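# Close the cabinet's bottom drawer with a dual-arm robot

## Task

Push the bottom drawer of the cabinet until it is at least 90% closed and stays still on its own, then release it and move the grippers away; a drawer that only stays shut because the robot is holding it does not count.

## Robot and tools

Robot: two xArm6-style six-joint arms, left_arm and right_arm, each with a parallel two-finger gripper and a wrist camera. Bases in the scene frame: left_arm at (-0.025, +0.348, 0) m with quat_wxyz (+0.997, 0, 0, +0.072); right_arm at (+0.012, -0.344, 0) m with quat_wxyz (+1.000, 0, 0, +0.020).

Scene frame: origin on the table surface midway between the arms, +z up, +x away from the robot over the table, +y toward left_arm. The arm names do not match left or right in the images. Gripper frame: fingers extend along the gripper's +z and open and close along its y. The reported end_effector_position (link pinch) sits between the pads when closed, roughly 2 cm short of the fingertips; closing pushes the tips about 10 mm further along +z.

Cameras: cam_head_left, cam_head_right, cam_left_wrist, cam_right_wrist, each 896x504, delivered in that order.

The 14-number row (used by execute_actions rows and by move target): one flat list covering both arms, every value in [-1, 1]. Order: dx, dy, dz, rx, ry, rz, opening for left_arm, then the same seven for right_arm. Always give all 14 even if one arm stays put. dx..rz are an offset, not a pose, expressed in that gripper's own axes and counted from the gripper pose in the most recent result that showed it (before any such result in the scene, and for the second or later call in one reply, from where the robot is when the action begins). Scale: 1.0 equals 0.6 m of travel or 180 degrees of turn; rx, ry, rz form a single rotation vector. Every row in a call is measured from that same reference, not from the row before it. Opening is absolute: +1 fully open (0.084 m), -1 closed. Zero offsets are not a pause: they pull the gripper back to its reference pose. To hold an arm in place, send the offset back to its wanted pose in the first call of a reply and zeros afterwards, with the opening it should keep.

execute_actions: argument actions is a list holding at most one item; optional pictures (boolean, default true). Empty list {"actions": []} only reports the state. An action {"rows": [[14 numbers], ...], "steps": n} runs up to 15 control steps of 1/30 s (default 15), one row per step, last row repeated if rows run out. A wait {"steps": n} (n up to 300) sends nothing and returns after n steps counted from the previous result, including your reply time. A rejected call moves nothing.

move: target is one 14-number row as above; speed in m/s, 0.002 to 0.5 (default 0.25), turning capped at twice that value in rad/s. Each gripper follows a straight path toward its target; both paths finish together, lasting 0.5 to 10 s (cut off at 10 s). Rotation takes the short way. Paths ignore obstacles and the other arm. Grippers lag and can overshoot speed, especially with the arm near full stretch. Opening is applied at the start. The result adds a move: line with the ending (done, off_target, moving, held, fault) and active limits: limits=paced means the commanded pose was clipped; limits=held means a safety check blocked some steps, after which the arm can jump faster than speed. Each gripper's remaining distance to its target is also reported.

wait: seconds from 0 to 10; nothing new is commanded. zoom_image: camera name and region [x0, y0, x1, y1] in pixels of that camera's last full image, (0,0) top-left, no larger than 504x504. read_manual: section "licences" only, gives licence text and does not move anything. finished_scene: scene number; ends the current scene permanently and reports whether the goal was met. Answering without any tool call ends everything.

Results: a state line per arm with gripper position (m), quat_wxyz and linear/angular velocities in the scene frame; printed positions can be off, more so at long reach. grip_measured is the actual finger opening on the command scale. "pose unreachable" means the clearance check altered or refused the named arm's command; HELD marks steps where some of your row was not sent. A "Hand target" line shows where each gripper is currently being driven. Joint torques follow the joint order and include offsets and noise. MOTOR HOT appears from 65 °C; at 80 °C an OVER-TEMPERATURE FAULT brakes that arm until cooled.

Motion limits: each step the command is clipped to 70 mm and 16 degrees from the measured pose, then solved by damped IK favouring position over orientation. After an action ends an arm only continues to its last clipped pose, so long moves need follow-up commands; check the result pose. Joint limits (rad): waist ±6.283, shoulder -2.059..2.094, elbow -3.927..0.192, forearm roll ±6.283, wrist pitch -1.693..3.142, wrist roll ±6.283. Load limits (N m): waist 44, shoulder 44, elbow 26.4, forearm roll 26.4, wrist pitch 17.6, wrist roll 17.6. If contact torque reaches one, that arm backs off a little and freezes for 10 s, dropping the rest of the call.

What to avoid: knocking anything off the table (fails the task), arms colliding or pressing on each other, fast or deep pushes into contact (faster moves and targets set far beyond the contact hit harder), slams and drops. Brief external tugs or pushes may occur. For the drawer, approach its front, push it in steadily at modest speed, then open away and back off so it rests shut without support; reply time keeps the simulation running.

Each tool is called after "Request:" as name(argument=value, ...), one argument or row to a line, values as JSON.

## Session

Request:
execute_actions(
  actions=[],
)

Scene clock: 0.00 s of 3900.00 s.
left_arm: end_effector_position=(+0.5041, +0.2239, +0.1504) grip_measured=+1.00 end_effector_quat_wxyz=(+0.156, +0.578, +0.758, -0.258) end_effector_velocity=(+0.000, +0.001, +0.000) end_effector_angular_velocity=(-0.000, -0.001, +0.002) | right_arm: end_effector_position=(+0.2183, -0.5939, +0.2845) grip_measured=+1.00 end_effector_quat_wxyz=(-0.218, +0.973, -0.043, +0.062) end_effector_velocity=(+0.000, +0.000, -0.000) end_effector_angular_velocity=(+0.001, -0.000, -0.000)
Joint positions: left_arm=[-0.145  0.364 -1.308 -0.687  1.126 -1.478  0.084] | right_arm=[-1.166 -0.281 -1.01   0.312  1.629 -1.074  0.084]
Joint velocities: left_arm=[ 0.002 -0.    -0.001  0.     0.001 -0.    -0.   ] | right_arm=[-0.     0.     0.001  0.001 -0.     0.    -0.   ]
Joint torques (N m, as the arm reports them, + toward a larger angle): no reading
Motor temperatures (°C, as the motors report them): left_arm=[32 31 30 35 32 31] | right_arm=[30 31 28 30 29 33]
Hand target (left_arm): +0.504, +0.224, +0.150; +0.156, +0.578, +0.758, -0.258
Hand target (right_arm): +0.218, -0.594, +0.285; -0.218, +0.973, -0.043, +0.062

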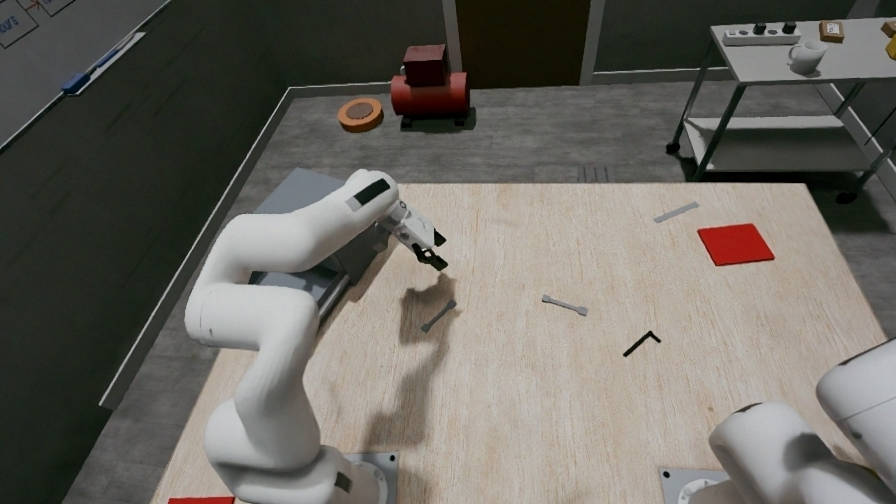

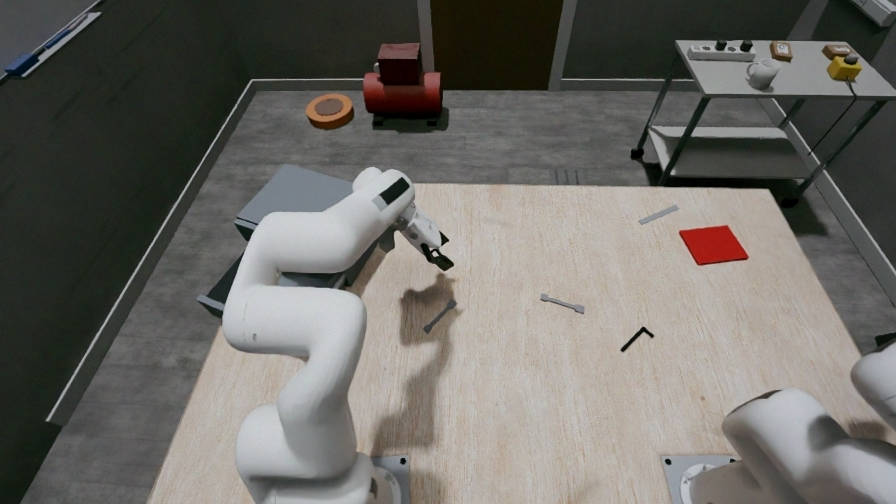

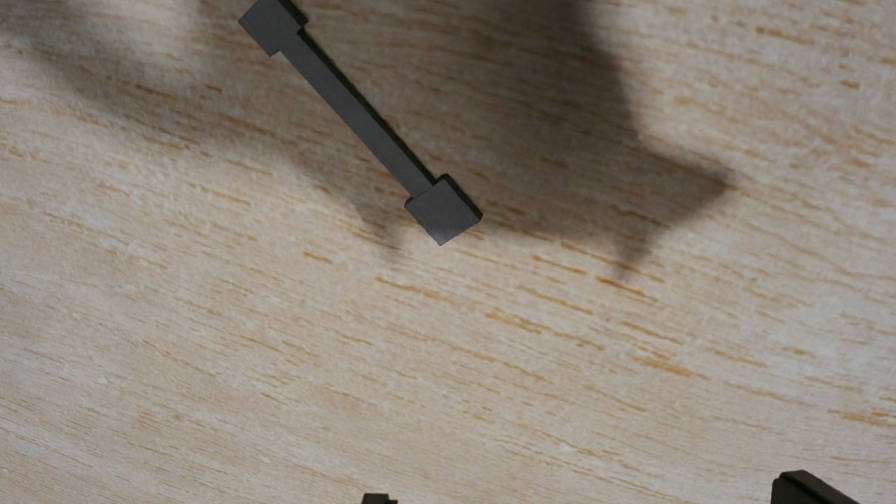

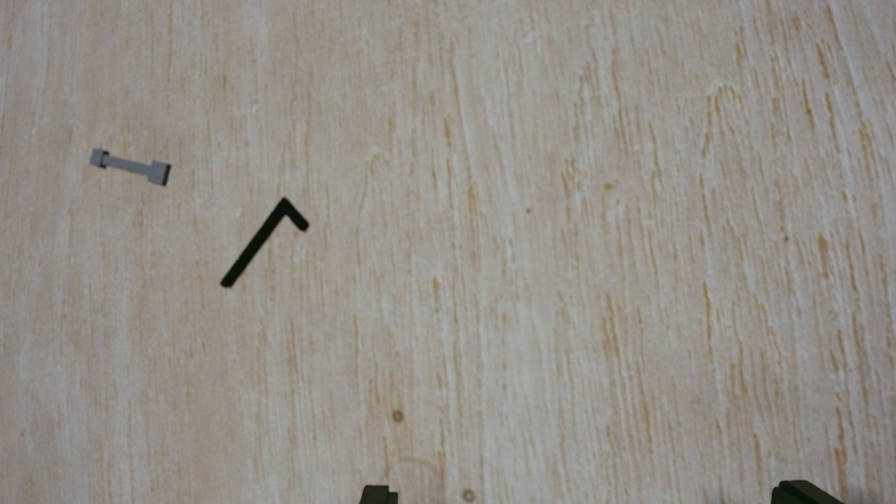

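Request:
zoom_image(
  camera="cam_head_right",
  region=[180, 150, 480, 350],
)

Request:
zoom_image(
  camera="cam_head_left",
  region=[180, 150, 480, 350],
)

Region (180, 150, 480, 350) of cam_head_right's 896x504 image, scaled by 1.680, with more detail than that image has.

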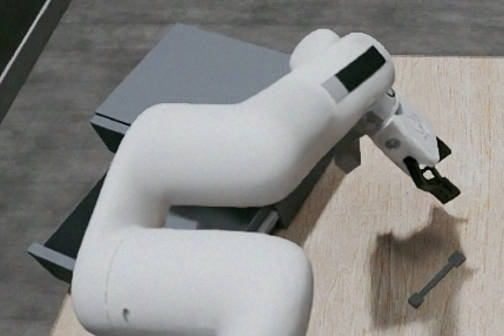

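Region (180, 150, 480, 350) of cam_head_left's 896x504 image, scaled by 1.680, with more detail than that image has.

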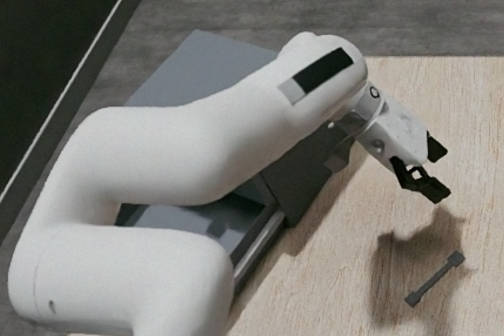

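Request:
move(
  target=[0,0,-0.25,0,0,0,1,0,0,0,0,0,0,1],
)

Scene clock: 13.60 s of 3900.00 s.
left_arm: end_effector_position=(+0.5131, +0.3099, +0.2717) grip_measured=+1.00 end_effector_quat_wxyz=(+0.156, +0.577, +0.759, -0.259) end_effector_velocity=(+0.002, +0.003, +0.008) end_effector_angular_velocity=(+0.000, -0.005, -0.002) | right_arm: end_effector_position=(+0.2183, -0.5939, +0.2845) grip_measured=+1.00 end_effector_quat_wxyz=(-0.218, +0.973, -0.043, +0.062) end_effector_velocity=(+0.000, -0.000, +0.000) end_effector_angular_velocity=(-0.000, -0.001, -0.000)
Joint positions: left_arm=[ 0.039  0.318 -1.592 -0.586  1.491 -1.544  0.084] | right_arm=[-1.166 -0.281 -1.01   0.312  1.629 -1.074  0.084]
Joint velocities: left_arm=[ 0.006  0.003 -0.025  0.001  0.018 -0.003  0.   ] | right_arm=[-0.     0.001 -0.002  0.     0.     0.     0.   ]
Joint torques (N m, as the arm reports them, + toward a larger angle): left_arm=[ -0.45 -29.77 -24.9   -0.88  -1.37   0.64] | right_arm=[ -0.01  -7.03 -12.14   0.93   0.2    0.5 ]
Motor temperatures (°C, as the motors report them): left_arm=[32 32 31 35 32 31] | right_arm=[30 31 30 30 29 33]
Hand target (left_arm): +0.513, +0.310, +0.273; +0.156, +0.577, +0.759, -0.258
Hand target (right_arm): +0.218, -0.594, +0.285; -0.218, +0.973, -0.043, +0.062
Off the commanded pose (left_arm): 0.001 m, 0 deg.
Off the commanded pose (right_arm): 0.000 m, 0 deg.
After step 90, 9.53 s passed at rest.
move: done

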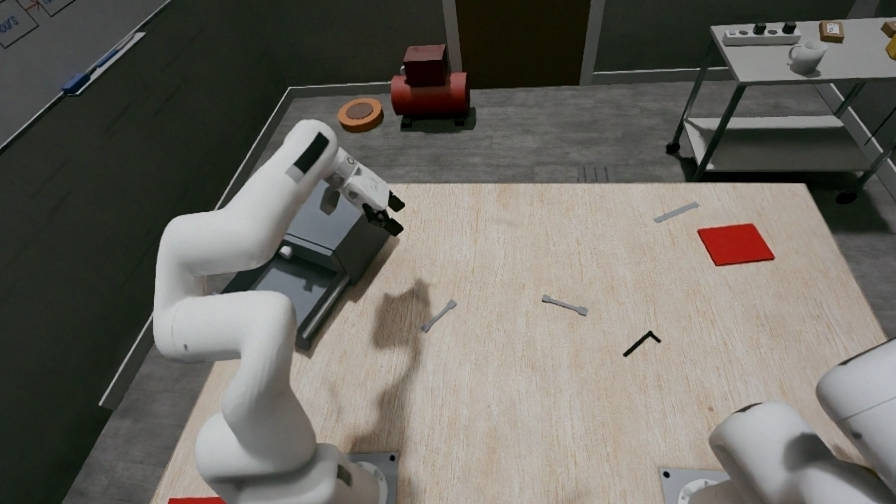

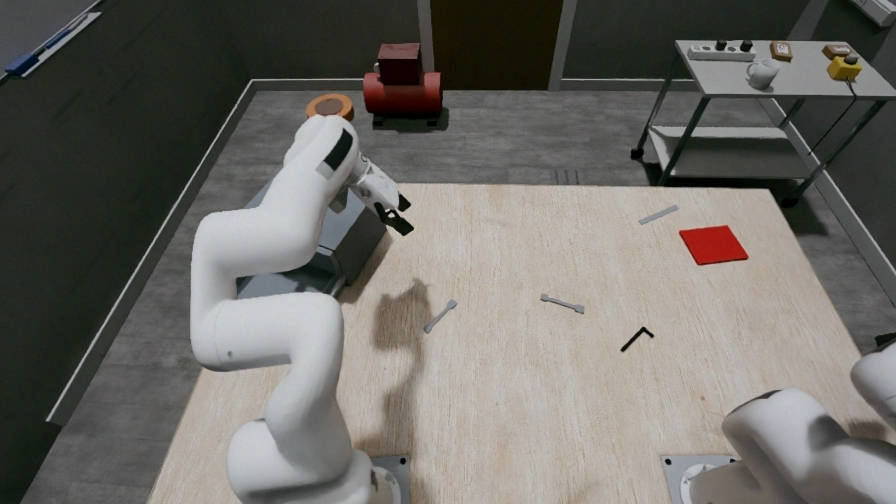

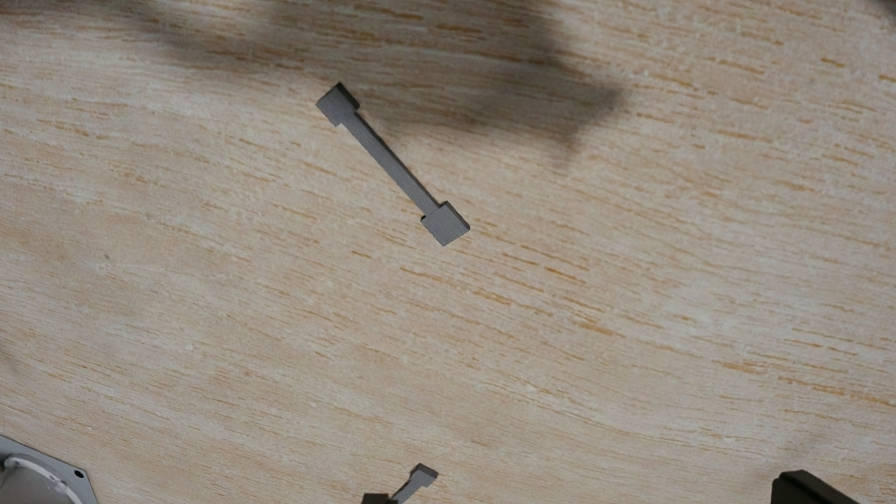

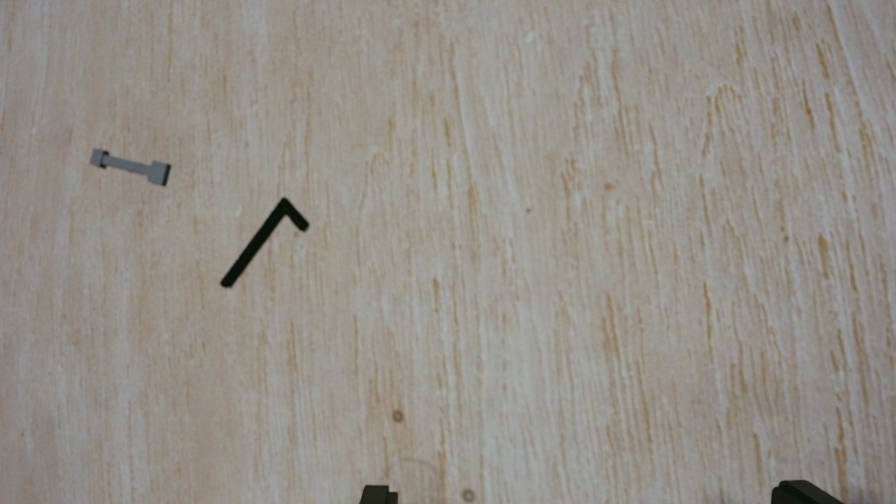

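Request:
move(
  target=[0.305,-0.495,-0.072,0,0,0,-1,0,0,0,0,0,0,1],
)

Scene clock: 26.70 s of 3900.00 s.
left_arm: end_effector_position=(+0.1792, +0.4214, +0.2724) grip_measured=-1.00 end_effector_quat_wxyz=(+0.154, +0.577, +0.759, -0.259) end_effector_velocity=(-0.001, +0.001, +0.000) end_effector_angular_velocity=(+0.000, -0.001, +0.001) | right_arm: end_effector_position=(+0.2183, -0.5939, +0.2845) grip_measured=+1.00 end_effector_quat_wxyz=(-0.218, +0.973, -0.043, +0.062) end_effector_velocity=(-0.000, -0.000, +0.000) end_effector_angular_velocity=(-0.002, -0.000, -0.001)
Joint positions: left_arm=[ 0.652 -0.568 -0.716 -0.369  1.777 -1.028  0.   ] | right_arm=[-1.166 -0.281 -1.01   0.312  1.629 -1.074  0.084]
Joint velocities: left_arm=[ 0.006 -0.002 -0.     0.002  0.003  0.004  0.   ] | right_arm=[-0.001 -0.001 -0.001 -0.    -0.     0.001  0.   ]
Joint torques (N m, as the arm reports them, + toward a larger angle): left_arm=[ -0.42  -8.03 -24.13  -0.72  -0.81   0.78] | right_arm=[ -0.09  -7.09 -12.03   0.89   0.3    0.47]
Motor temperatures (°C, as the motors report them): left_arm=[32 32 32 35 32 31] | right_arm=[30 31 31 30 29 33]
Hand target (left_arm): +0.179, +0.422, +0.272; +0.154, +0.577, +0.759, -0.259
Hand target (right_arm): +0.218, -0.594, +0.285; -0.218, +0.973, -0.043, +0.062
Off the commanded pose (left_arm): 0.001 m, 0 deg.
Off the commanded pose (right_arm): 0.000 m, 0 deg.
After step 90, 8.07 s passed at rest.
move: done

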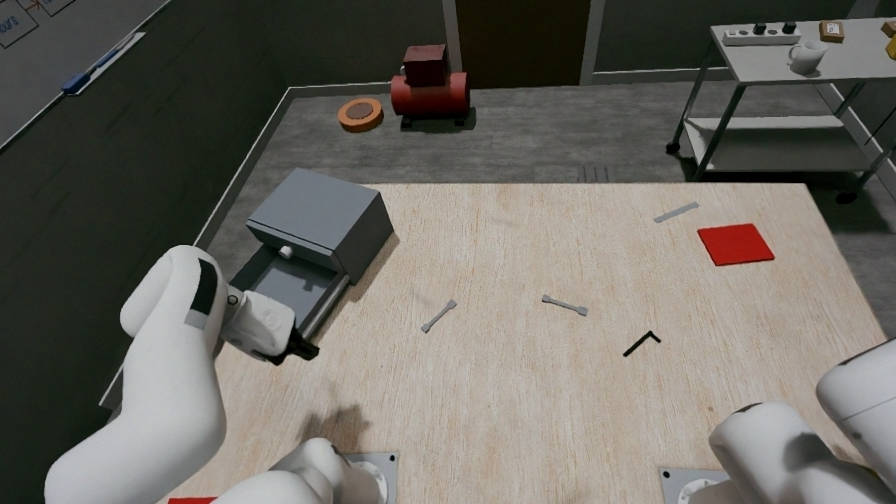

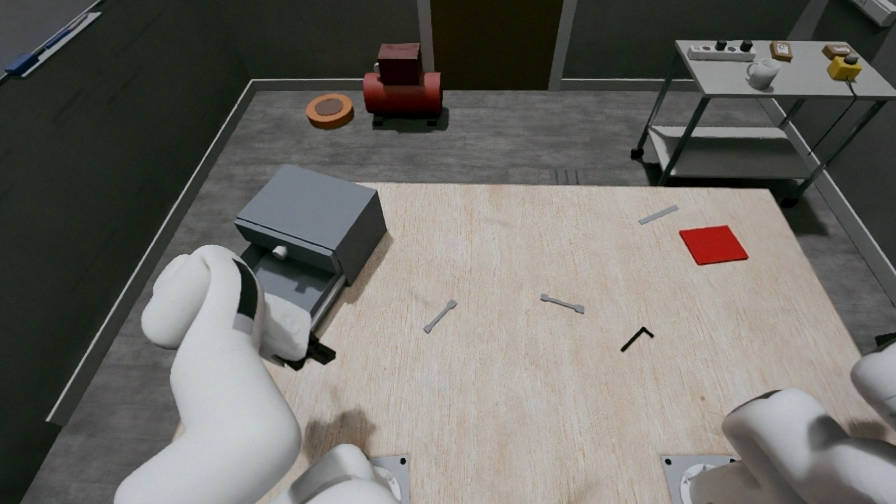

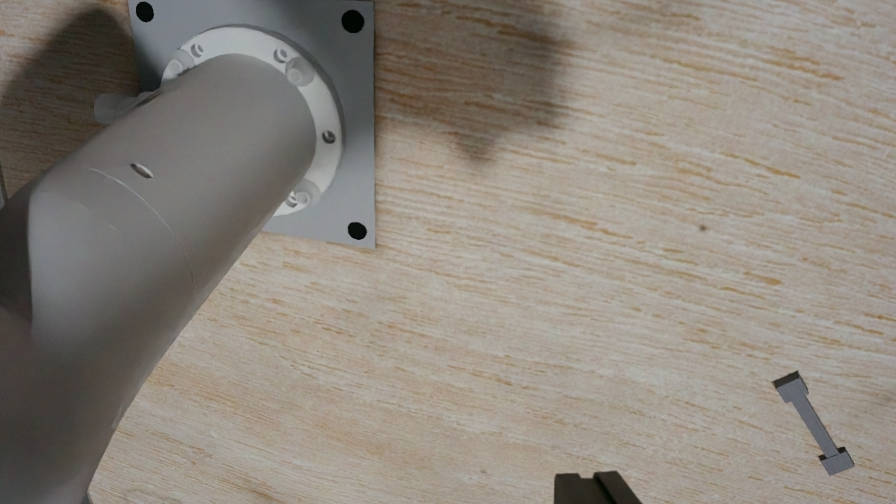

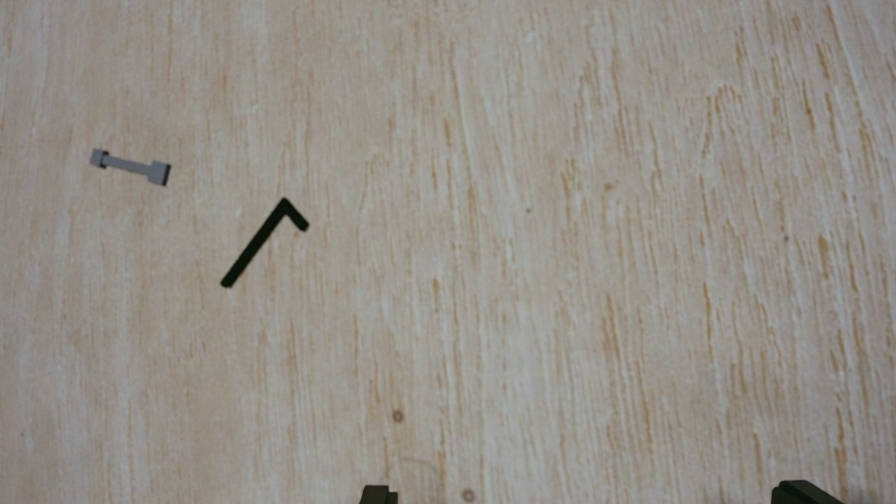

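Request:
move(
  target=[0.134,0.053,0.205,0,0,0,-1,0,0,0,0,0,0,1],
)

Scene clock: 32.33 s of 3900.00 s.
left_arm: end_effector_position=(+0.1790, +0.4210, +0.1224) grip_measured=-1.00 end_effector_quat_wxyz=(+0.154, +0.578, +0.758, -0.259) end_effector_velocity=(+0.000, -0.001, -0.002) end_effector_angular_velocity=(-0.003, +0.001, -0.001) | right_arm: end_effector_position=(+0.2183, -0.5939, +0.2845) grip_measured=+1.00 end_effector_quat_wxyz=(-0.218, +0.973, -0.043, +0.062) end_effector_velocity=(-0.000, +0.000, -0.000) end_effector_angular_velocity=(+0.000, -0.000, -0.001)
Joint positions: left_arm=[ 0.609 -0.375 -0.419 -0.396  1.307 -0.88   0.   ] | right_arm=[-1.166 -0.281 -1.01   0.312  1.629 -1.074  0.084]
Joint velocities: left_arm=[-0.001  0.006  0.001 -0.002 -0.004  0.002  0.   ] | right_arm=[-0.    -0.     0.002  0.    -0.001  0.     0.   ]
Joint torques (N m, as the arm reports them, + toward a larger angle): left_arm=[ -0.53 -10.28 -21.18  -0.42  -0.76   0.71] | right_arm=[  0.07  -6.83 -12.02   0.98   0.26   0.49]
Motor temperatures (°C, as the motors report them): left_arm=[32 32 33 35 32 31] | right_arm=[30 31 31 30 29 33]
Hand target (left_arm): +0.179, +0.421, +0.122; +0.154, +0.578, +0.758, -0.259
Hand target (right_arm): +0.218, -0.594, +0.285; -0.218, +0.973, -0.043, +0.062
Off the commanded pose (left_arm): 0.001 m, 0 deg.
Off the commanded pose (right_arm): 0.000 m, 0 deg.
After step 90, 1.40 s passed at rest.
move: done

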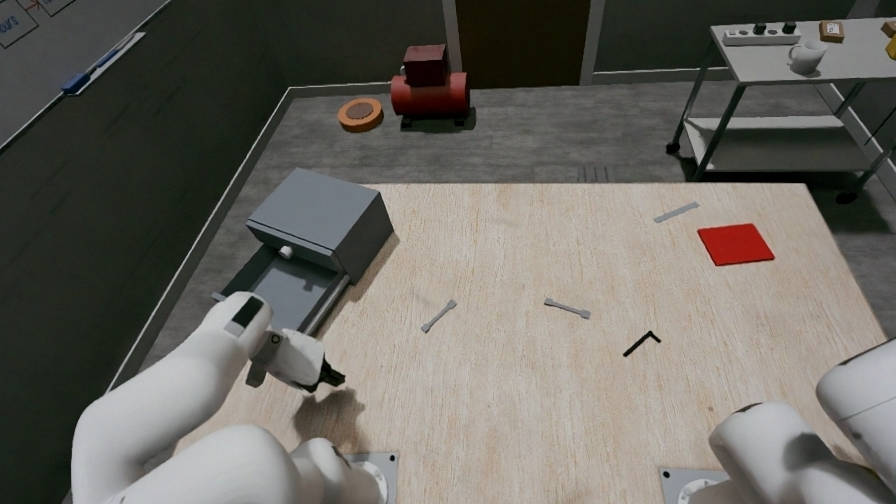

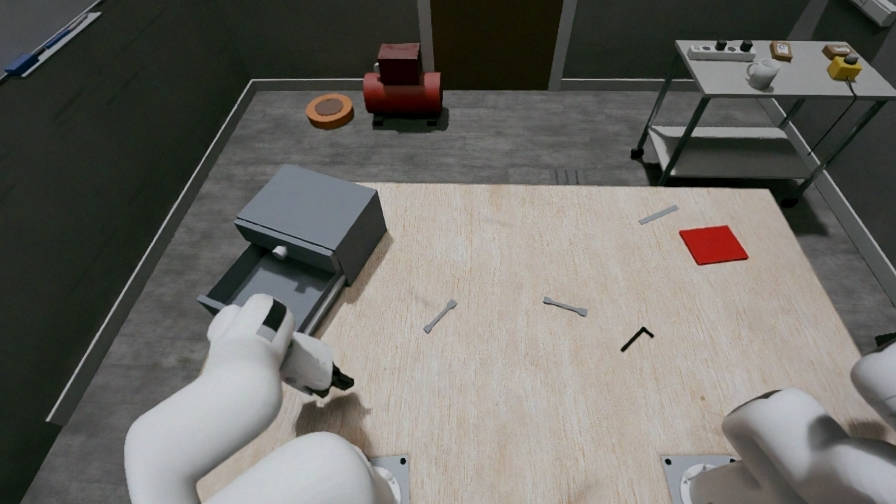

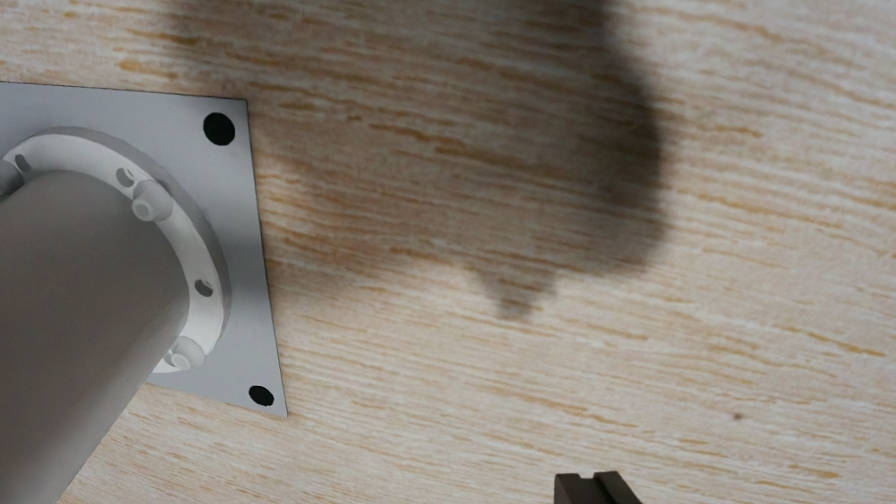

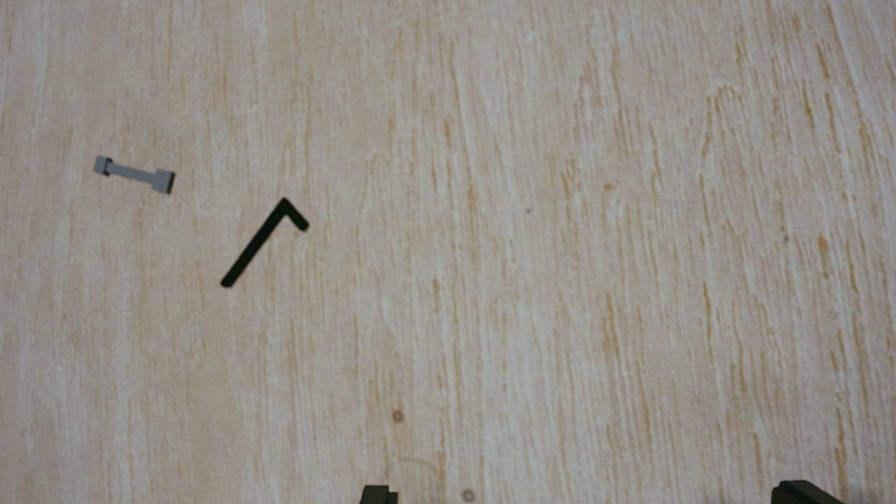

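Request:
move(
  target=[0.147,-0.015,-0.092,0,0,0,-1,0,0,0,0,0,0,1],
)

Request:
move(
  target=[0.078,0.031,0.119,0,0,0,-1,0,0,0,0,0,0,1],
  speed=0.1,
)

Scene clock: 43.40 s of 3900.00 s.
left_arm: end_effector_position=(+0.1486, +0.5207, +0.1219) grip_measured=-1.00 end_effector_quat_wxyz=(+0.154, +0.578, +0.758, -0.259) end_effector_velocity=(-0.000, +0.002, -0.000) end_effector_angular_velocity=(-0.001, -0.000, +0.000) | right_arm: end_effector_position=(+0.2183, -0.5939, +0.2845) grip_measured=+1.00 end_effector_quat_wxyz=(-0.218, +0.973, -0.043, +0.062) end_effector_velocity=(-0.000, -0.000, -0.000) end_effector_angular_velocity=(+0.001, +0.002, -0.002)
Joint positions: left_arm=[ 0.875 -0.155 -0.631 -0.251  1.361 -0.694  0.   ] | right_arm=[-1.166 -0.281 -1.01   0.312  1.629 -1.074  0.084]
Joint velocities: left_arm=[ 0.004  0.006 -0.006  0.002  0.001  0.003  0.   ] | right_arm=[-0.     0.001 -0.    -0.001  0.001  0.002  0.   ]
Joint torques (N m, as the arm reports them, + toward a larger angle): left_arm=[ -0.29 -15.46 -20.99  -0.28  -0.74   0.74] | right_arm=[ -0.15  -7.   -12.05   0.96   0.34   0.55]
Motor temperatures (°C, as the motors report them): left_arm=[32 32 33 35 32 31] | right_arm=[30 31 31 30 29 33]
Hand target (left_arm): +0.149, +0.521, +0.122; +0.154, +0.578, +0.758, -0.259
Hand target (right_arm): +0.218, -0.594, +0.285; -0.218, +0.973, -0.043, +0.062
Off the commanded pose (left_arm): 0.001 m, 0 deg.
Off the commanded pose (right_arm): 0.000 m, 0 deg.
After step 90, 7.10 s passed at rest.
move: done

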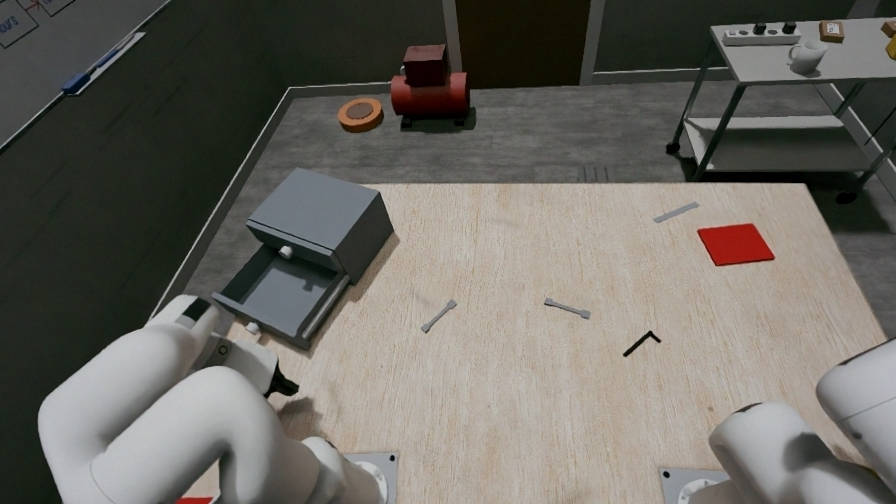

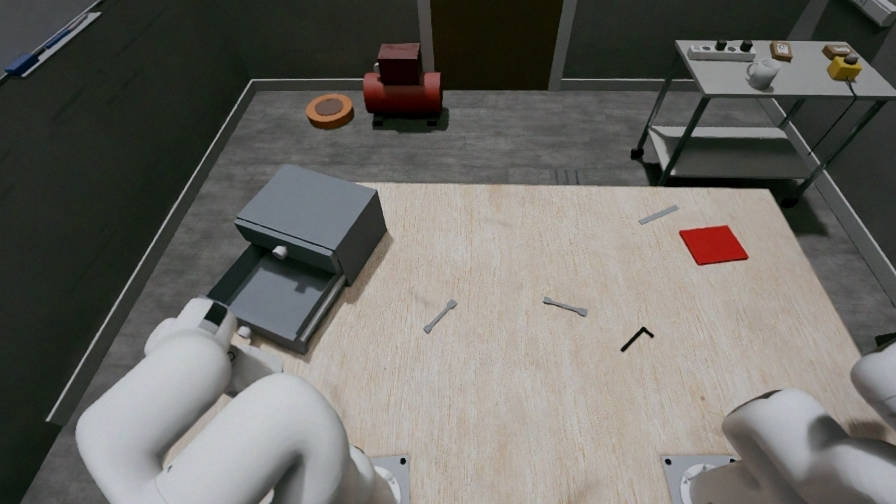

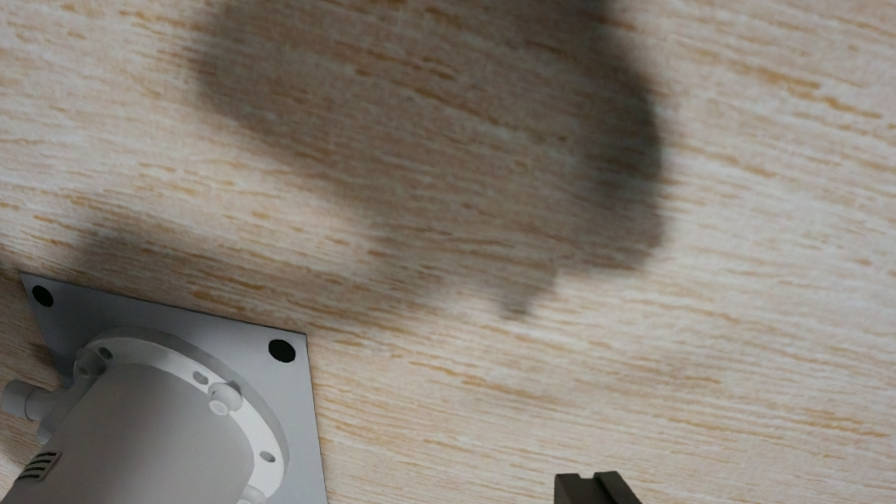

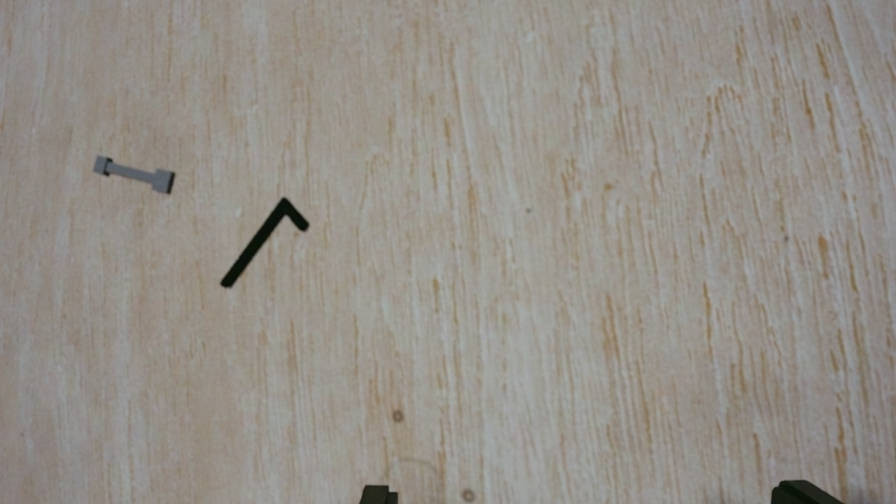

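Scene clock: 44.73 s of 3900.00 s.
left_arm: end_effector_position=(+0.1487, +0.5207, +0.0347) grip_measured=-1.00 end_effector_quat_wxyz=(+0.154, +0.578, +0.758, -0.259) end_effector_velocity=(-0.000, -0.000, -0.002) end_effector_angular_velocity=(-0.001, +0.000, +0.000) | right_arm: end_effector_position=(+0.2183, -0.5939, +0.2845) grip_measured=+1.00 end_effector_quat_wxyz=(-0.218, +0.973, -0.043, +0.062) end_effector_velocity=(-0.000, +0.000, -0.000) end_effector_angular_velocity=(+0.002, -0.000, +0.002)
Joint positions: left_arm=[ 0.858  0.077 -0.576 -0.289  1.08  -0.622  0.   ] | right_arm=[-1.166 -0.281 -1.01   0.312  1.629 -1.074  0.084]
Joint velocities: left_arm=[ 0.001  0.005  0.001 -0.001 -0.004  0.002  0.   ] | right_arm=[-0.     0.001  0.     0.     0.001 -0.002  0.   ]
Joint torques (N m, as the arm reports them, + toward a larger angle): left_arm=[ -0.45 -18.09 -16.87  -0.05  -0.64   0.73] | right_arm=[ -0.18  -7.19 -12.06   1.     0.29   0.45]
Motor temperatures (°C, as the motors report them): left_arm=[32 32 33 35 32 31] | right_arm=[30 31 31 30 29 33]
Hand target (left_arm): +0.149, +0.521, +0.034; +0.154, +0.578, +0.758, -0.259
Hand target (right_arm): +0.218, -0.594, +0.285; -0.218, +0.973, -0.043, +0.062
Off the commanded pose (left_arm): 0.000 m, 0 deg.
Off the commanded pose (right_arm): 0.000 m, 0 deg.
move: done

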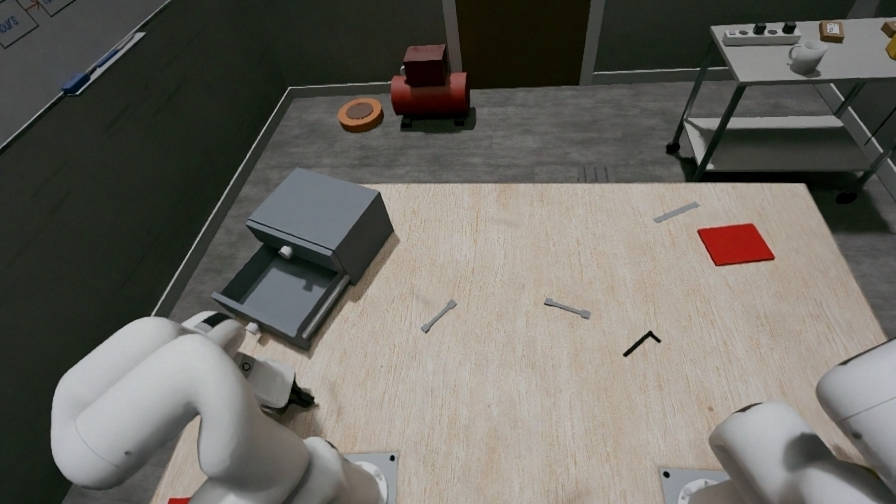

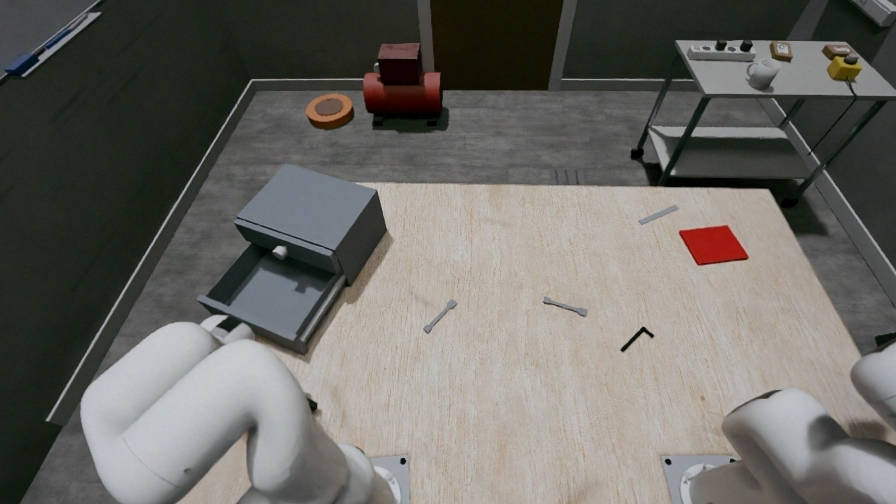

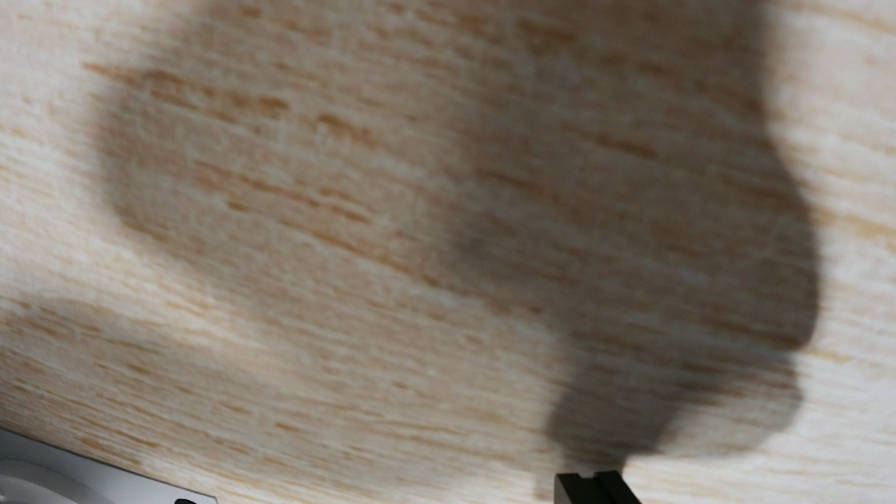

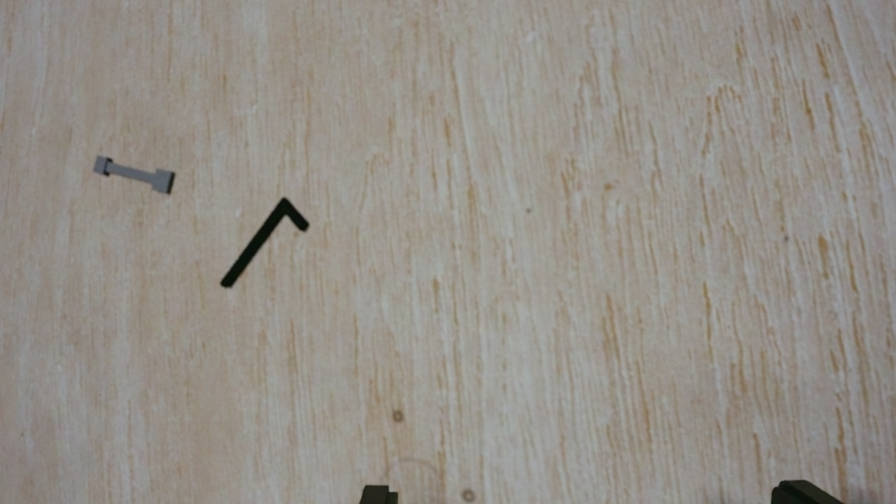

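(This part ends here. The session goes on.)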